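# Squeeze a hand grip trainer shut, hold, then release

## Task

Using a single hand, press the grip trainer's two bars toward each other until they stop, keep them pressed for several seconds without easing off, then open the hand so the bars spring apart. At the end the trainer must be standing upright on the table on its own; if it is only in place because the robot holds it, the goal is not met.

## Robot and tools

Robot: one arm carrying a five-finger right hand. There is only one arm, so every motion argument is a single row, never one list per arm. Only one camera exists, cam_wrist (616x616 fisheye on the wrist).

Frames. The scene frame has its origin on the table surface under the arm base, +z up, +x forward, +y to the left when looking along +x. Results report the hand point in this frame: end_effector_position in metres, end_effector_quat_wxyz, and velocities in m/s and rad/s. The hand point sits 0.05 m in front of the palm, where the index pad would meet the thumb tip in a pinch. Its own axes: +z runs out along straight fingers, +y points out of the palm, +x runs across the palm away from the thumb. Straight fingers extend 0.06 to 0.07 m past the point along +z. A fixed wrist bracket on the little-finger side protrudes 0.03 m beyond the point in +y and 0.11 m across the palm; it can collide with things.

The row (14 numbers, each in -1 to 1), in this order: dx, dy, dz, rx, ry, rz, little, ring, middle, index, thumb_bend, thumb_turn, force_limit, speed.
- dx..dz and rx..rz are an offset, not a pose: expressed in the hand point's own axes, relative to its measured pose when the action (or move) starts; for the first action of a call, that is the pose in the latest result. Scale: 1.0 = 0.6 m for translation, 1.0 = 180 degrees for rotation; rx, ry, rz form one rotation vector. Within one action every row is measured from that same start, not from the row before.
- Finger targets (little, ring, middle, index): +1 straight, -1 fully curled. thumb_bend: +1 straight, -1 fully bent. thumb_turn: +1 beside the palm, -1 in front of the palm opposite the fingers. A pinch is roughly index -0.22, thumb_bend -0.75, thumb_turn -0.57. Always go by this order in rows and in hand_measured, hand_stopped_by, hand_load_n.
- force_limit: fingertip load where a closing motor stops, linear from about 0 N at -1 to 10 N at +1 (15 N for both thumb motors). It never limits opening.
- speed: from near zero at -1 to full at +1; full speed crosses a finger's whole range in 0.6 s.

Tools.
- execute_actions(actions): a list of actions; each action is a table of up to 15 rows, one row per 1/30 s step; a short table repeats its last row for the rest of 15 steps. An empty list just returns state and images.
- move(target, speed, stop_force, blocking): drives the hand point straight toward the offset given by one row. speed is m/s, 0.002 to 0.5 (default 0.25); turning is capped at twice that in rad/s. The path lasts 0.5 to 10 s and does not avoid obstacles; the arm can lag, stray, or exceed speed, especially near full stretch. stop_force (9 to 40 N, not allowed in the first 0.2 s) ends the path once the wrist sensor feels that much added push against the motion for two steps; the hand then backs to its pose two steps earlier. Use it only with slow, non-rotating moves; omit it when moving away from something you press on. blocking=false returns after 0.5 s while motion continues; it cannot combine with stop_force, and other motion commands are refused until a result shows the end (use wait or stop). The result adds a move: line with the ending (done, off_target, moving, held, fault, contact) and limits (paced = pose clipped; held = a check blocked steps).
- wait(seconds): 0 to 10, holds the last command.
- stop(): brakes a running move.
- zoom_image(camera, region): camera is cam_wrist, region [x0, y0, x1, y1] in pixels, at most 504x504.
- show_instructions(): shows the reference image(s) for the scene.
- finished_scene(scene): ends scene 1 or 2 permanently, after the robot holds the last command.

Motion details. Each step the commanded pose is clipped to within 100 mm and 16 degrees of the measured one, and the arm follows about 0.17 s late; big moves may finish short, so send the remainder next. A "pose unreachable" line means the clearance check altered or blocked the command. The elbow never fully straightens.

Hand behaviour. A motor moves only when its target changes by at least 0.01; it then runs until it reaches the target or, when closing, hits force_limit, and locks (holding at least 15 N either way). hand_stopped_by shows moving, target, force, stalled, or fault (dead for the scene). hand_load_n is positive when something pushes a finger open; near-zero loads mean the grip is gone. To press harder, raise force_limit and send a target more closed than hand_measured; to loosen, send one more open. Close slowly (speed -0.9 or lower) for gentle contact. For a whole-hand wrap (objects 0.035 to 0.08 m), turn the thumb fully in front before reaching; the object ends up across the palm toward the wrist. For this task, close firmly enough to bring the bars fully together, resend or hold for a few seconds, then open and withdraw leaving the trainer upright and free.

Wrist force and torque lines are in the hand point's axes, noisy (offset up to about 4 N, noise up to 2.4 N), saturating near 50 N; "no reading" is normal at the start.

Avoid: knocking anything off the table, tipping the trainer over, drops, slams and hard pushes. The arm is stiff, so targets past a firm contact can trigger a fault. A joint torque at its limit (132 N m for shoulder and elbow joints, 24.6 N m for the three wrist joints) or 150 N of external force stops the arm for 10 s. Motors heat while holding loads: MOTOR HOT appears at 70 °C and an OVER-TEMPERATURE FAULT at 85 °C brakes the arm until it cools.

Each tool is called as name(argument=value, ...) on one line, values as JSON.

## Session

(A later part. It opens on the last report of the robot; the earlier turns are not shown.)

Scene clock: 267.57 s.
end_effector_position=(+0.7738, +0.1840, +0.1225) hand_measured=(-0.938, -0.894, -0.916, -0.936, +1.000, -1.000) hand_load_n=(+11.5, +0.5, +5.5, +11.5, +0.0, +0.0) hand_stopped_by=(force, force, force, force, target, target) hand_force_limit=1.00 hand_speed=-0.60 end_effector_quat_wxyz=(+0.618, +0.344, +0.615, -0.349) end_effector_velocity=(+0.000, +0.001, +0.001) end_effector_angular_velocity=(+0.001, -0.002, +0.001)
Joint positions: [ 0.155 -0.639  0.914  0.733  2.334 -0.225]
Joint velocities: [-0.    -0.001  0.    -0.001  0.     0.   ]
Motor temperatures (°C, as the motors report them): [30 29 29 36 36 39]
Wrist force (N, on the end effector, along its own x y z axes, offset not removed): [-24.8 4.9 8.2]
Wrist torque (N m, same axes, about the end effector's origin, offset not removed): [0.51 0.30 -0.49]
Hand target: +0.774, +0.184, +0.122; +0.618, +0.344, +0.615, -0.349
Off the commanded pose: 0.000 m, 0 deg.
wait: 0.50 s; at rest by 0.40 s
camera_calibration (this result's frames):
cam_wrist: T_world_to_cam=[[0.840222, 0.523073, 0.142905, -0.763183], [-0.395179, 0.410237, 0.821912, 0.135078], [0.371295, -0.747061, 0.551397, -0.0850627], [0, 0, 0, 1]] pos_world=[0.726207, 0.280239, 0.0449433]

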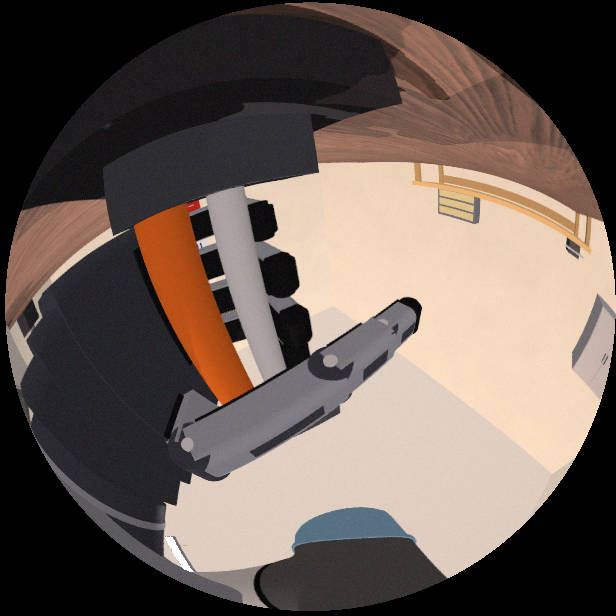

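Holding in place now. Ratchet.

execute_actions(actions=[[[0,0,0,0,0,0,-1,-0.988,-0.988,-1,1,-1,1,-0.85],[0,0,0,0,0,0,-1,-0.988,-0.988,-1,1,-1,1,-0.85],[0,0,0,0,0,0,-1,-0.988,-0.988,-1,1,-1,1,-0.85],[0,0,0,0,0,0,-1,-0.988,-0.988,-1,1,-1,1,-0.85],[0,0,0,0,0,0,-0.988,-1,-1,-0.988,1,-1,1,-0.85],[0,0,0,0,0,0,-0.988,-1,-1,-0.988,1,-1,1,-0.85],[0,0,0,0,0,0,-0.988,-1,-1,-0.988,1,-1,1,-0.85],[0,0,0,0,0,0,-0.988,-1,-1,-0.988,1,-1,1,-0.85],[0,0,0,0,0,0,-1,-0.988,-0.988,-1,1,-1,1,-0.85],[0,0,0,0,0,0,-1,-0.988,-0.988,-1,1,-1,1,-0.85],[0,0,0,0,0,0,-1,-0.988,-0.988,-1,1,-1,1,-0.85],[0,0,0,0,0,0,-0.988,-0.988,-0.988,-0.988,1,-1,1,-0.85],[0,0,0,0,0,0,-1,-1,-1,-1,1,-1,1,-0.85]]])

wait(seconds=0.5)

zoom_image(camera="cam_wrist", region=[90, 100, 390, 430])

Scene clock: 278.83 s.
end_effector_position=(+0.7738, +0.1840, +0.1225) hand_measured=(-0.964, -0.938, -0.950, -0.962, +1.000, -1.000) hand_load_n=(+11.0, +8.0, +8.5, +11.0, +0.0, +0.0) hand_stopped_by=(force, moving, force, force, target, target) hand_force_limit=1.00 hand_speed=-0.85 end_effector_quat_wxyz=(+0.618, +0.344, +0.615, -0.349) end_effector_velocity=(-0.000, -0.001, -0.001) end_effector_angular_velocity=(-0.001, +0.002, -0.001)
Joint positions: [ 0.155 -0.639  0.914  0.733  2.334 -0.225]
Joint velocities: [ 0.     0.001 -0.     0.001 -0.    -0.   ]
Motor temperatures (°C, as the motors report them): [30 29 29 36 36 39]
Wrist force (N, on the end effector, along its own x y z axes, offset not removed): [-26.3 5.8 9.2]
Wrist torque (N m, same axes, about the end effector's origin, offset not removed): [0.53 0.29 -0.39]
Hand target: +0.774, +0.184, +0.122; +0.618, +0.344, +0.615, -0.349
Off the commanded pose: 0.000 m, 0 deg.
camera_calibration (this result's frames):
cam_wrist: T_world_to_cam=[[0.840229, 0.523075, 0.142859, -0.76318], [-0.395131, 0.410227, 0.82194, 0.135059], [0.371332, -0.747065, 0.551367, -0.0850759], [0, 0, 0, 1]] pos_world=[0.726203, 0.280238, 0.0449243]

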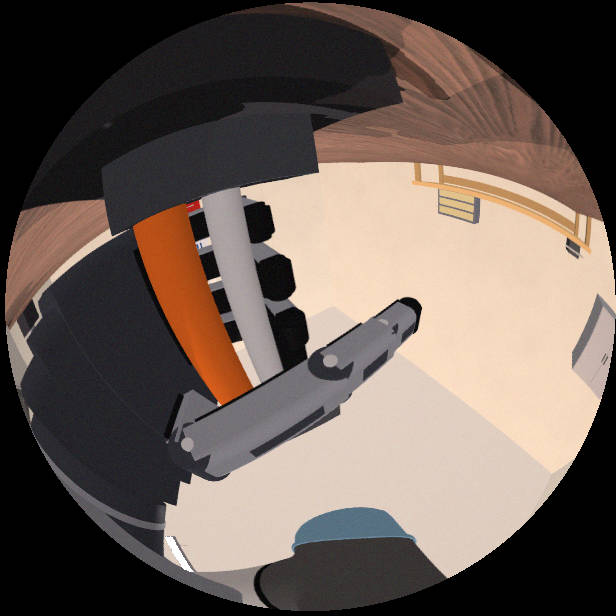

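Scene clock: 279.33 s.
end_effector_position=(+0.7738, +0.1840, +0.1225) hand_measured=(-0.964, -0.944, -0.950, -0.962, +1.000, -1.000) hand_load_n=(+10.0, +10.0, +8.0, +10.0, +0.0, +0.0) hand_stopped_by=(force, force, force, force, target, target) hand_force_limit=1.00 hand_speed=-0.85 end_effector_quat_wxyz=(+0.618, +0.344, +0.615, -0.349) end_effector_velocity=(-0.000, -0.001, -0.001) end_effector_angular_velocity=(-0.000, +0.002, -0.001)
Joint positions: [ 0.155 -0.639  0.914  0.733  2.334 -0.225]
Joint velocities: [-0.     0.001  0.     0.001 -0.    -0.   ]
Motor temperatures (°C, as the motors report them): [30 29 29 36 36 39]
Wrist force (N, on the end effector, along its own x y z axes, offset not removed): [-25.1 4.0 9.4]
Wrist torque (N m, same axes, about the end effector's origin, offset not removed): [0.17 0.09 -0.42]
Hand target: +0.774, +0.184, +0.122; +0.618, +0.344, +0.615, -0.349
Off the commanded pose: 0.000 m, 0 deg.
wait: 0.50 s; at rest by 0.17 s
camera_calibration (this result's frames):
cam_wrist: T_world_to_cam=[[0.840229, 0.523075, 0.142859, -0.76318], [-0.395131, 0.410227, 0.82194, 0.135059], [0.371332, -0.747065, 0.551367, -0.0850759], [0, 0, 0, 1]] pos_world=[0.726203, 0.280238, 0.0449243]

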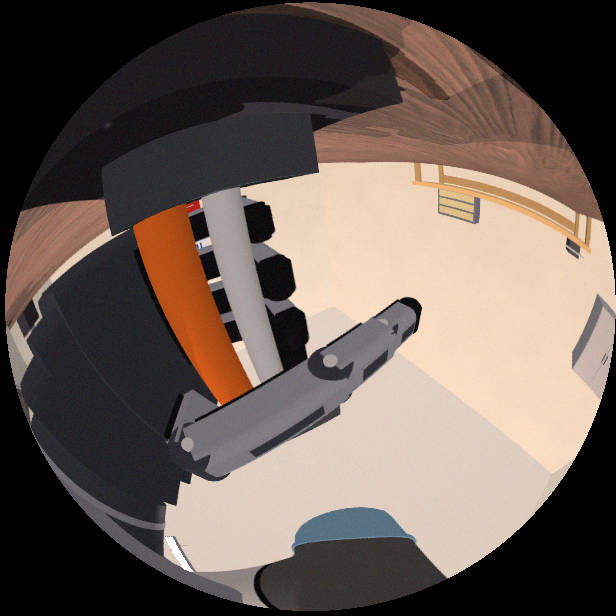

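Region (90, 100, 390, 430) of cam_wrist's 616x616 image, scaled by 1.527, with more detail than that image has; it fills the left 458 columns of this view, and the rest is white.

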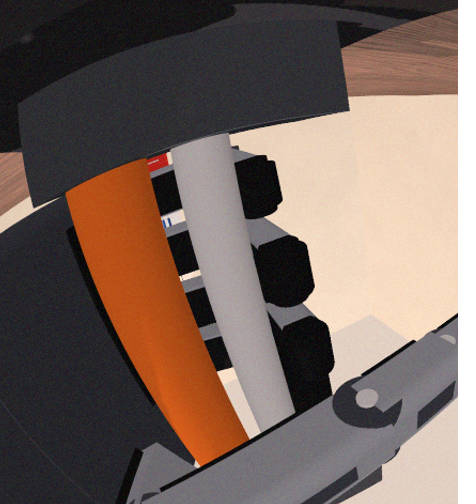

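execute_actions(actions=[[[0,0,0,0,0,0,-0.988,-0.988,-0.988,-0.988,1,-1,1,-0.6],[0,0,0,0,0,0,-0.988,-0.988,-0.988,-0.988,1,-1,1,-0.6],[0,0,0,0,0,0,-0.988,-0.988,-0.988,-0.988,1,-1,1,-0.6],[0,0,0,0,0,0,-0.988,-0.988,-0.988,-0.988,1,-1,1,-0.6],[0,0,0,0,0,0,-1,-1,-1,-1,1,-1,1,-0.6],[0,0,0,0,0,0,-1,-1,-1,-1,1,-1,1,-0.6],[0,0,0,0,0,0,-1,-1,-1,-1,1,-1,1,-0.6],[0,0,0,0,0,0,-1,-1,-1,-1,1,-1,1,-0.6],[0,0,0,0,0,0,-0.989,-0.989,-0.989,-0.989,1,-1,1,-0.6],[0,0,0,0,0,0,-1,-1,-1,-1,1,-1,1,-0.6]]])

zoom_image(camera="cam_wrist", region=[90, 100, 390, 430])

Scene clock: 293.07 s.
end_effector_position=(+0.7738, +0.1840, +0.1225) hand_measured=(-0.968, -0.948, -0.958, -0.968, +1.000, -1.000) hand_load_n=(+11.0, +10.0, +10.5, +10.5, +0.0, +0.0) hand_stopped_by=(force, force, force, force, target, target) hand_force_limit=1.00 hand_speed=-0.60 end_effector_quat_wxyz=(+0.618, +0.344, +0.615, -0.349) end_effector_velocity=(+0.000, +0.000, +0.000) end_effector_angular_velocity=(+0.001, -0.001, +0.001)
Joint positions: [ 0.155 -0.639  0.914  0.733  2.334 -0.225]
Joint velocities: [-0.    -0.001  0.    -0.    -0.001  0.   ]
Motor temperatures (°C, as the motors report them): [30 29 29 36 36 39]
Wrist force (N, on the end effector, along its own x y z axes, offset not removed): [-25.5 7.5 11.5]
Wrist torque (N m, same axes, about the end effector's origin, offset not removed): [0.43 0.05 -0.24]
Hand target: +0.774, +0.184, +0.122; +0.618, +0.344, +0.615, -0.349
Off the commanded pose: 0.000 m, 0 deg.
camera_calibration (this result's frames):
cam_wrist: T_world_to_cam=[[0.840228, 0.523065, 0.142896, -0.76318], [-0.395169, 0.410243, 0.821914, 0.135077], [0.371292, -0.747063, 0.551397, -0.0850623], [0, 0, 0, 1]] pos_world=[0.726207, 0.280231, 0.0449366]

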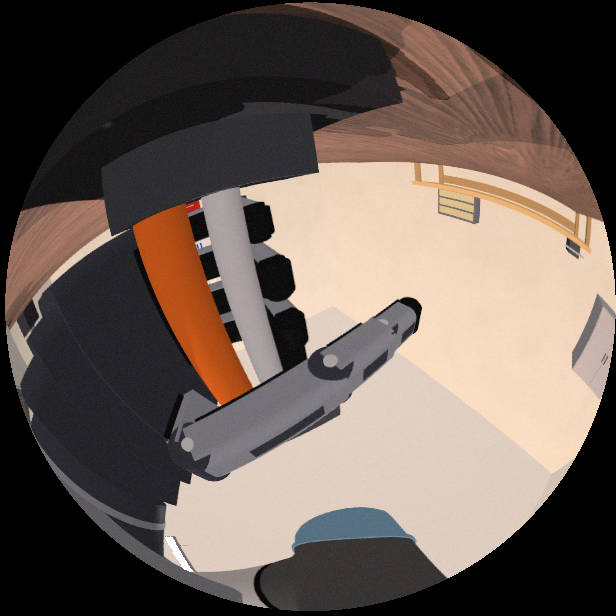

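Region (90, 100, 390, 430) of cam_wrist's 616x616 image, scaled by 1.527, with more detail than that image has; it fills the left 458 columns of this view, and the rest is white.

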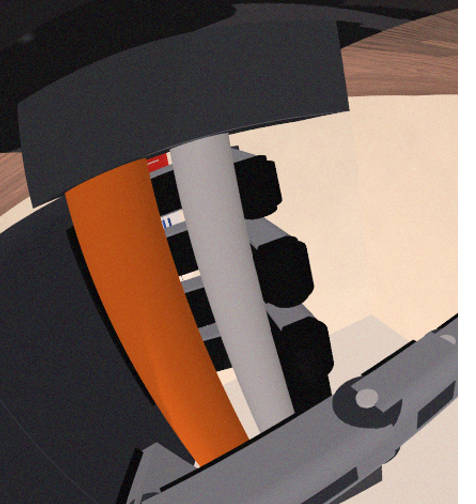

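wait(seconds=7)

execute_actions(actions=[[[0,0,0,0,0,0,1,1,1,1,1,-1,1,-0.5],[0,0,0,0,0,0,1,1,1,1,1,-1,1,-0.5],[0,0,0,0,0,0,1,1,1,1,1,-1,1,-0.5],[0,0,0,0,0,0,1,1,1,1,1,-1,1,-0.5],[0,0,0,0,0,0,1,1,1,1,1,-1,1,-0.5],[0,0,0,0,0,0,1,1,1,1,1,-1,1,-0.5],[0,0,0,0,0,0,1,1,1,1,1,-1,1,-0.5],[0,0,0,0,0,0,1,1,1,1,1,-1,1,-0.5],[0,0,0,0,0,0,1,1,1,1,1,-1,1,-0.5],[-0.002,0,0,0,0,0,1,1,1,1,1,-1,1,-0.5],[-0.004,0,0,0,0,0,1,1,1,1,1,-1,1,0.6],[-0.006,0,0,0,0,0,1,1,1,1,1,-1,1,0.6],[-0.008,0,0,0,0,0,1,1,1,1,1,-1,1,0.6]],[[-0.006,-0.002,-0.002,0,0,0,1,1,1,1,1,-1,1,1],[-0.008,-0.004,-0.004,0,0,0,1,1,1,1,1,-1,1,1],[-0.008,-0.006,-0.007,0,0,0,1,1,1,1,1,-1,1,1],[-0.008,-0.008,-0.011,0,0,0,1,1,1,1,1,-1,1,1],[-0.008,-0.011,-0.015,0,0,0,1,1,1,1,1,-1,1,1],[-0.008,-0.014,-0.019,0,0,0,1,1,1,1,1,-1,1,1],[-0.008,-0.017,-0.023,0,0,0,1,1,1,1,1,-1,1,1],[-0.008,-0.02,-0.027,0,0,0,1,1,1,1,1,-1,1,1],[-0.008,-0.023,-0.031,0,0,0,1,1,1,1,1,-1,1,1],[-0.008,-0.026,-0.035,0,0,0,1,1,1,1,1,-1,1,1],[-0.008,-0.029,-0.039,0,0,0,1,1,1,1,1,-1,1,1],[-0.008,-0.031,-0.043,0,0,0,1,1,1,1,1,-1,1,1],[-0.008,-0.033,-0.046,0,0,0,1,1,1,1,1,-1,1,1],[-0.008,-0.034,-0.048,0,0,0,1,1,1,1,1,-1,1,1],[-0.008,-0.035,-0.05,0,0,0,1,1,1,1,1,-1,1,1]]])

wait(seconds=0.5)

Scene clock: 327.70 s.
end_effector_position=(+0.7738, +0.1840, +0.1225) hand_measured=(-0.968, -0.948, -0.958, -0.968, +1.000, -1.000) hand_load_n=(+11.0, +10.0, +10.5, +10.5, +0.0, +0.0) hand_stopped_by=(force, force, force, force, target, target) hand_force_limit=1.00 hand_speed=-0.60 end_effector_quat_wxyz=(+0.618, +0.344, +0.615, -0.349) end_effector_velocity=(+0.000, -0.001, -0.001) end_effector_angular_velocity=(-0.000, +0.000, -0.000)
Joint positions: [ 0.155 -0.639  0.914  0.733  2.334 -0.225]
Joint velocities: [-0.     0.001 -0.    -0.001  0.    -0.   ]
Motor temperatures (°C, as the motors report them): [30 29 29 36 36 39]
Wrist force (N, on the end effector, along its own x y z axes, offset not removed): [-25.7 4.9 11.7]
Wrist torque (N m, same axes, about the end effector's origin, offset not removed): [0.06 0.00 -0.26]
Hand target: +0.774, +0.184, +0.122; +0.618, +0.344, +0.615, -0.349
Off the commanded pose: 0.000 m, 0 deg.
wait: 7.00 s; at rest from the start
camera_calibration (this result's frames):
cam_wrist: T_world_to_cam=[[0.840228, 0.523075, 0.142859, -0.76318], [-0.395132, 0.410227, 0.82194, 0.13506], [0.371332, -0.747065, 0.551368, -0.0850759], [0, 0, 0, 1]] pos_world=[0.726203, 0.280238, 0.0449243]

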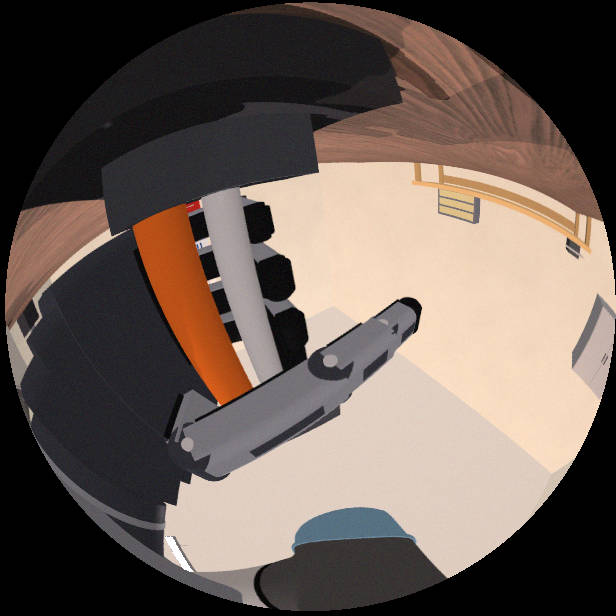

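Scene clock: 328.70 s.
end_effector_position=(+0.7500, +0.1941, +0.1289) hand_measured=(+1.000, +1.000, +1.000, +1.000, +1.000, -1.000) hand_load_n=(+0.0, +0.0, +0.0, +0.0, +0.0, +0.0) hand_stopped_by=(moving, moving, moving, moving, target, target) hand_force_limit=1.00 hand_speed=1.00 end_effector_quat_wxyz=(+0.618, +0.344, +0.615, -0.349) end_effector_velocity=(-0.065, +0.030, -0.000) end_effector_angular_velocity=(+0.000, +0.002, +0.000)
Joint positions: [ 0.167 -0.704  1.008  0.716  2.34  -0.21 ]
Joint velocities: [ 0.057 -0.143  0.222 -0.032  0.028  0.065]
Motor temperatures (°C, as the motors report them): [30 29 29 36 36 39]
Wrist force (N, on the end effector, along its own x y z axes, offset not removed): [2.3 2.0 0.0]
Wrist torque (N m, same axes, about the end effector's origin, offset not removed): [0.24 -0.39 -0.04]
Hand target: +0.741, +0.198, +0.129; +0.618, +0.344, +0.615, -0.349
Off the commanded pose: 0.011 m, 0 deg.
camera_calibration (this result's frames):
cam_wrist: T_world_to_cam=[[0.841005, 0.521935, 0.142463, -0.749688], [-0.394085, 0.410556, 0.822278, 0.115381], [0.370687, -0.747682, 0.550966, -0.0715886], [0, 0, 0, 1]] pos_world=[0.702498, 0.290392, 0.0513698]

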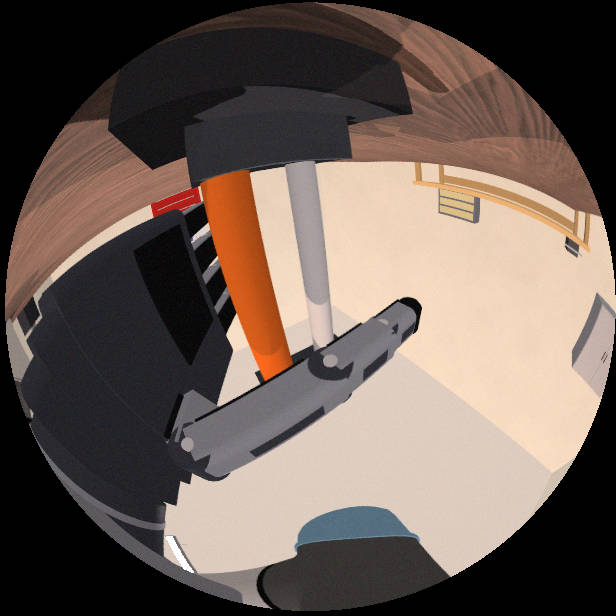

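Scene clock: 329.20 s.
end_effector_position=(+0.7408, +0.1984, +0.1289) hand_measured=(+1.000, +1.000, +1.000, +1.000, +1.000, -1.000) hand_load_n=(+0.0, +0.0, +0.0, +0.0, +0.0, +0.0) hand_stopped_by=(target, target, target, target, target, target) hand_force_limit=1.00 hand_speed=1.00 end_effector_quat_wxyz=(+0.618, +0.344, +0.615, -0.349) end_effector_velocity=(-0.001, +0.001, +0.001) end_effector_angular_velocity=(-0.001, -0.001, +0.000)
Joint positions: [ 0.176 -0.724  1.039  0.712  2.344 -0.2  ]
Joint velocities: [ 0.001 -0.004  0.004  0.     0.002  0.001]
Motor temperatures (°C, as the motors report them): [30 29 29 36 36 39]
Wrist force (N, on the end effector, along its own x y z axes, offset not removed): [4.9 2.2 -0.5]
Wrist torque (N m, same axes, about the end effector's origin, offset not removed): [0.35 -0.70 0.27]
Hand target: +0.741, +0.198, +0.129; +0.618, +0.344, +0.615, -0.349
Off the commanded pose: 0.001 m, 0 deg.
wait: 0.50 s; at rest by 0.40 s
camera_calibration (this result's frames):
cam_wrist: T_world_to_cam=[[0.840878, 0.522185, 0.14229, -0.744167], [-0.394044, 0.41045, 0.822351, 0.10991], [0.371016, -0.747565, 0.550902, -0.0651927], [0, 0, 0, 1]] pos_world=[0.693251, 0.294744, 0.0514176]

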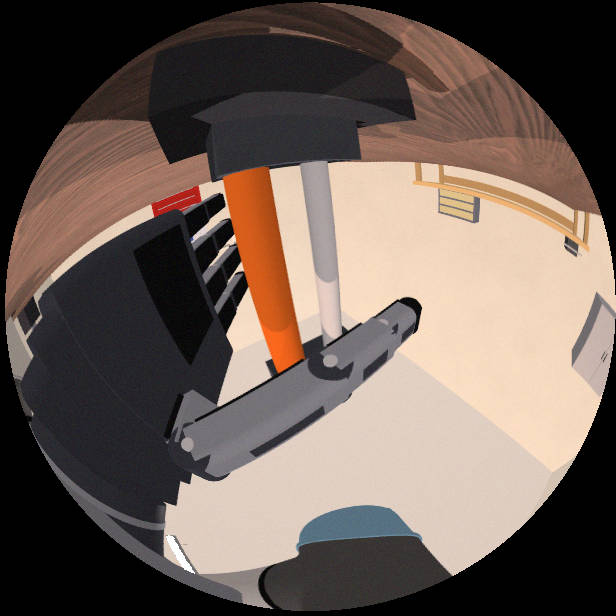

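finished_scene(scene=2)

The scene is finished: the task was done.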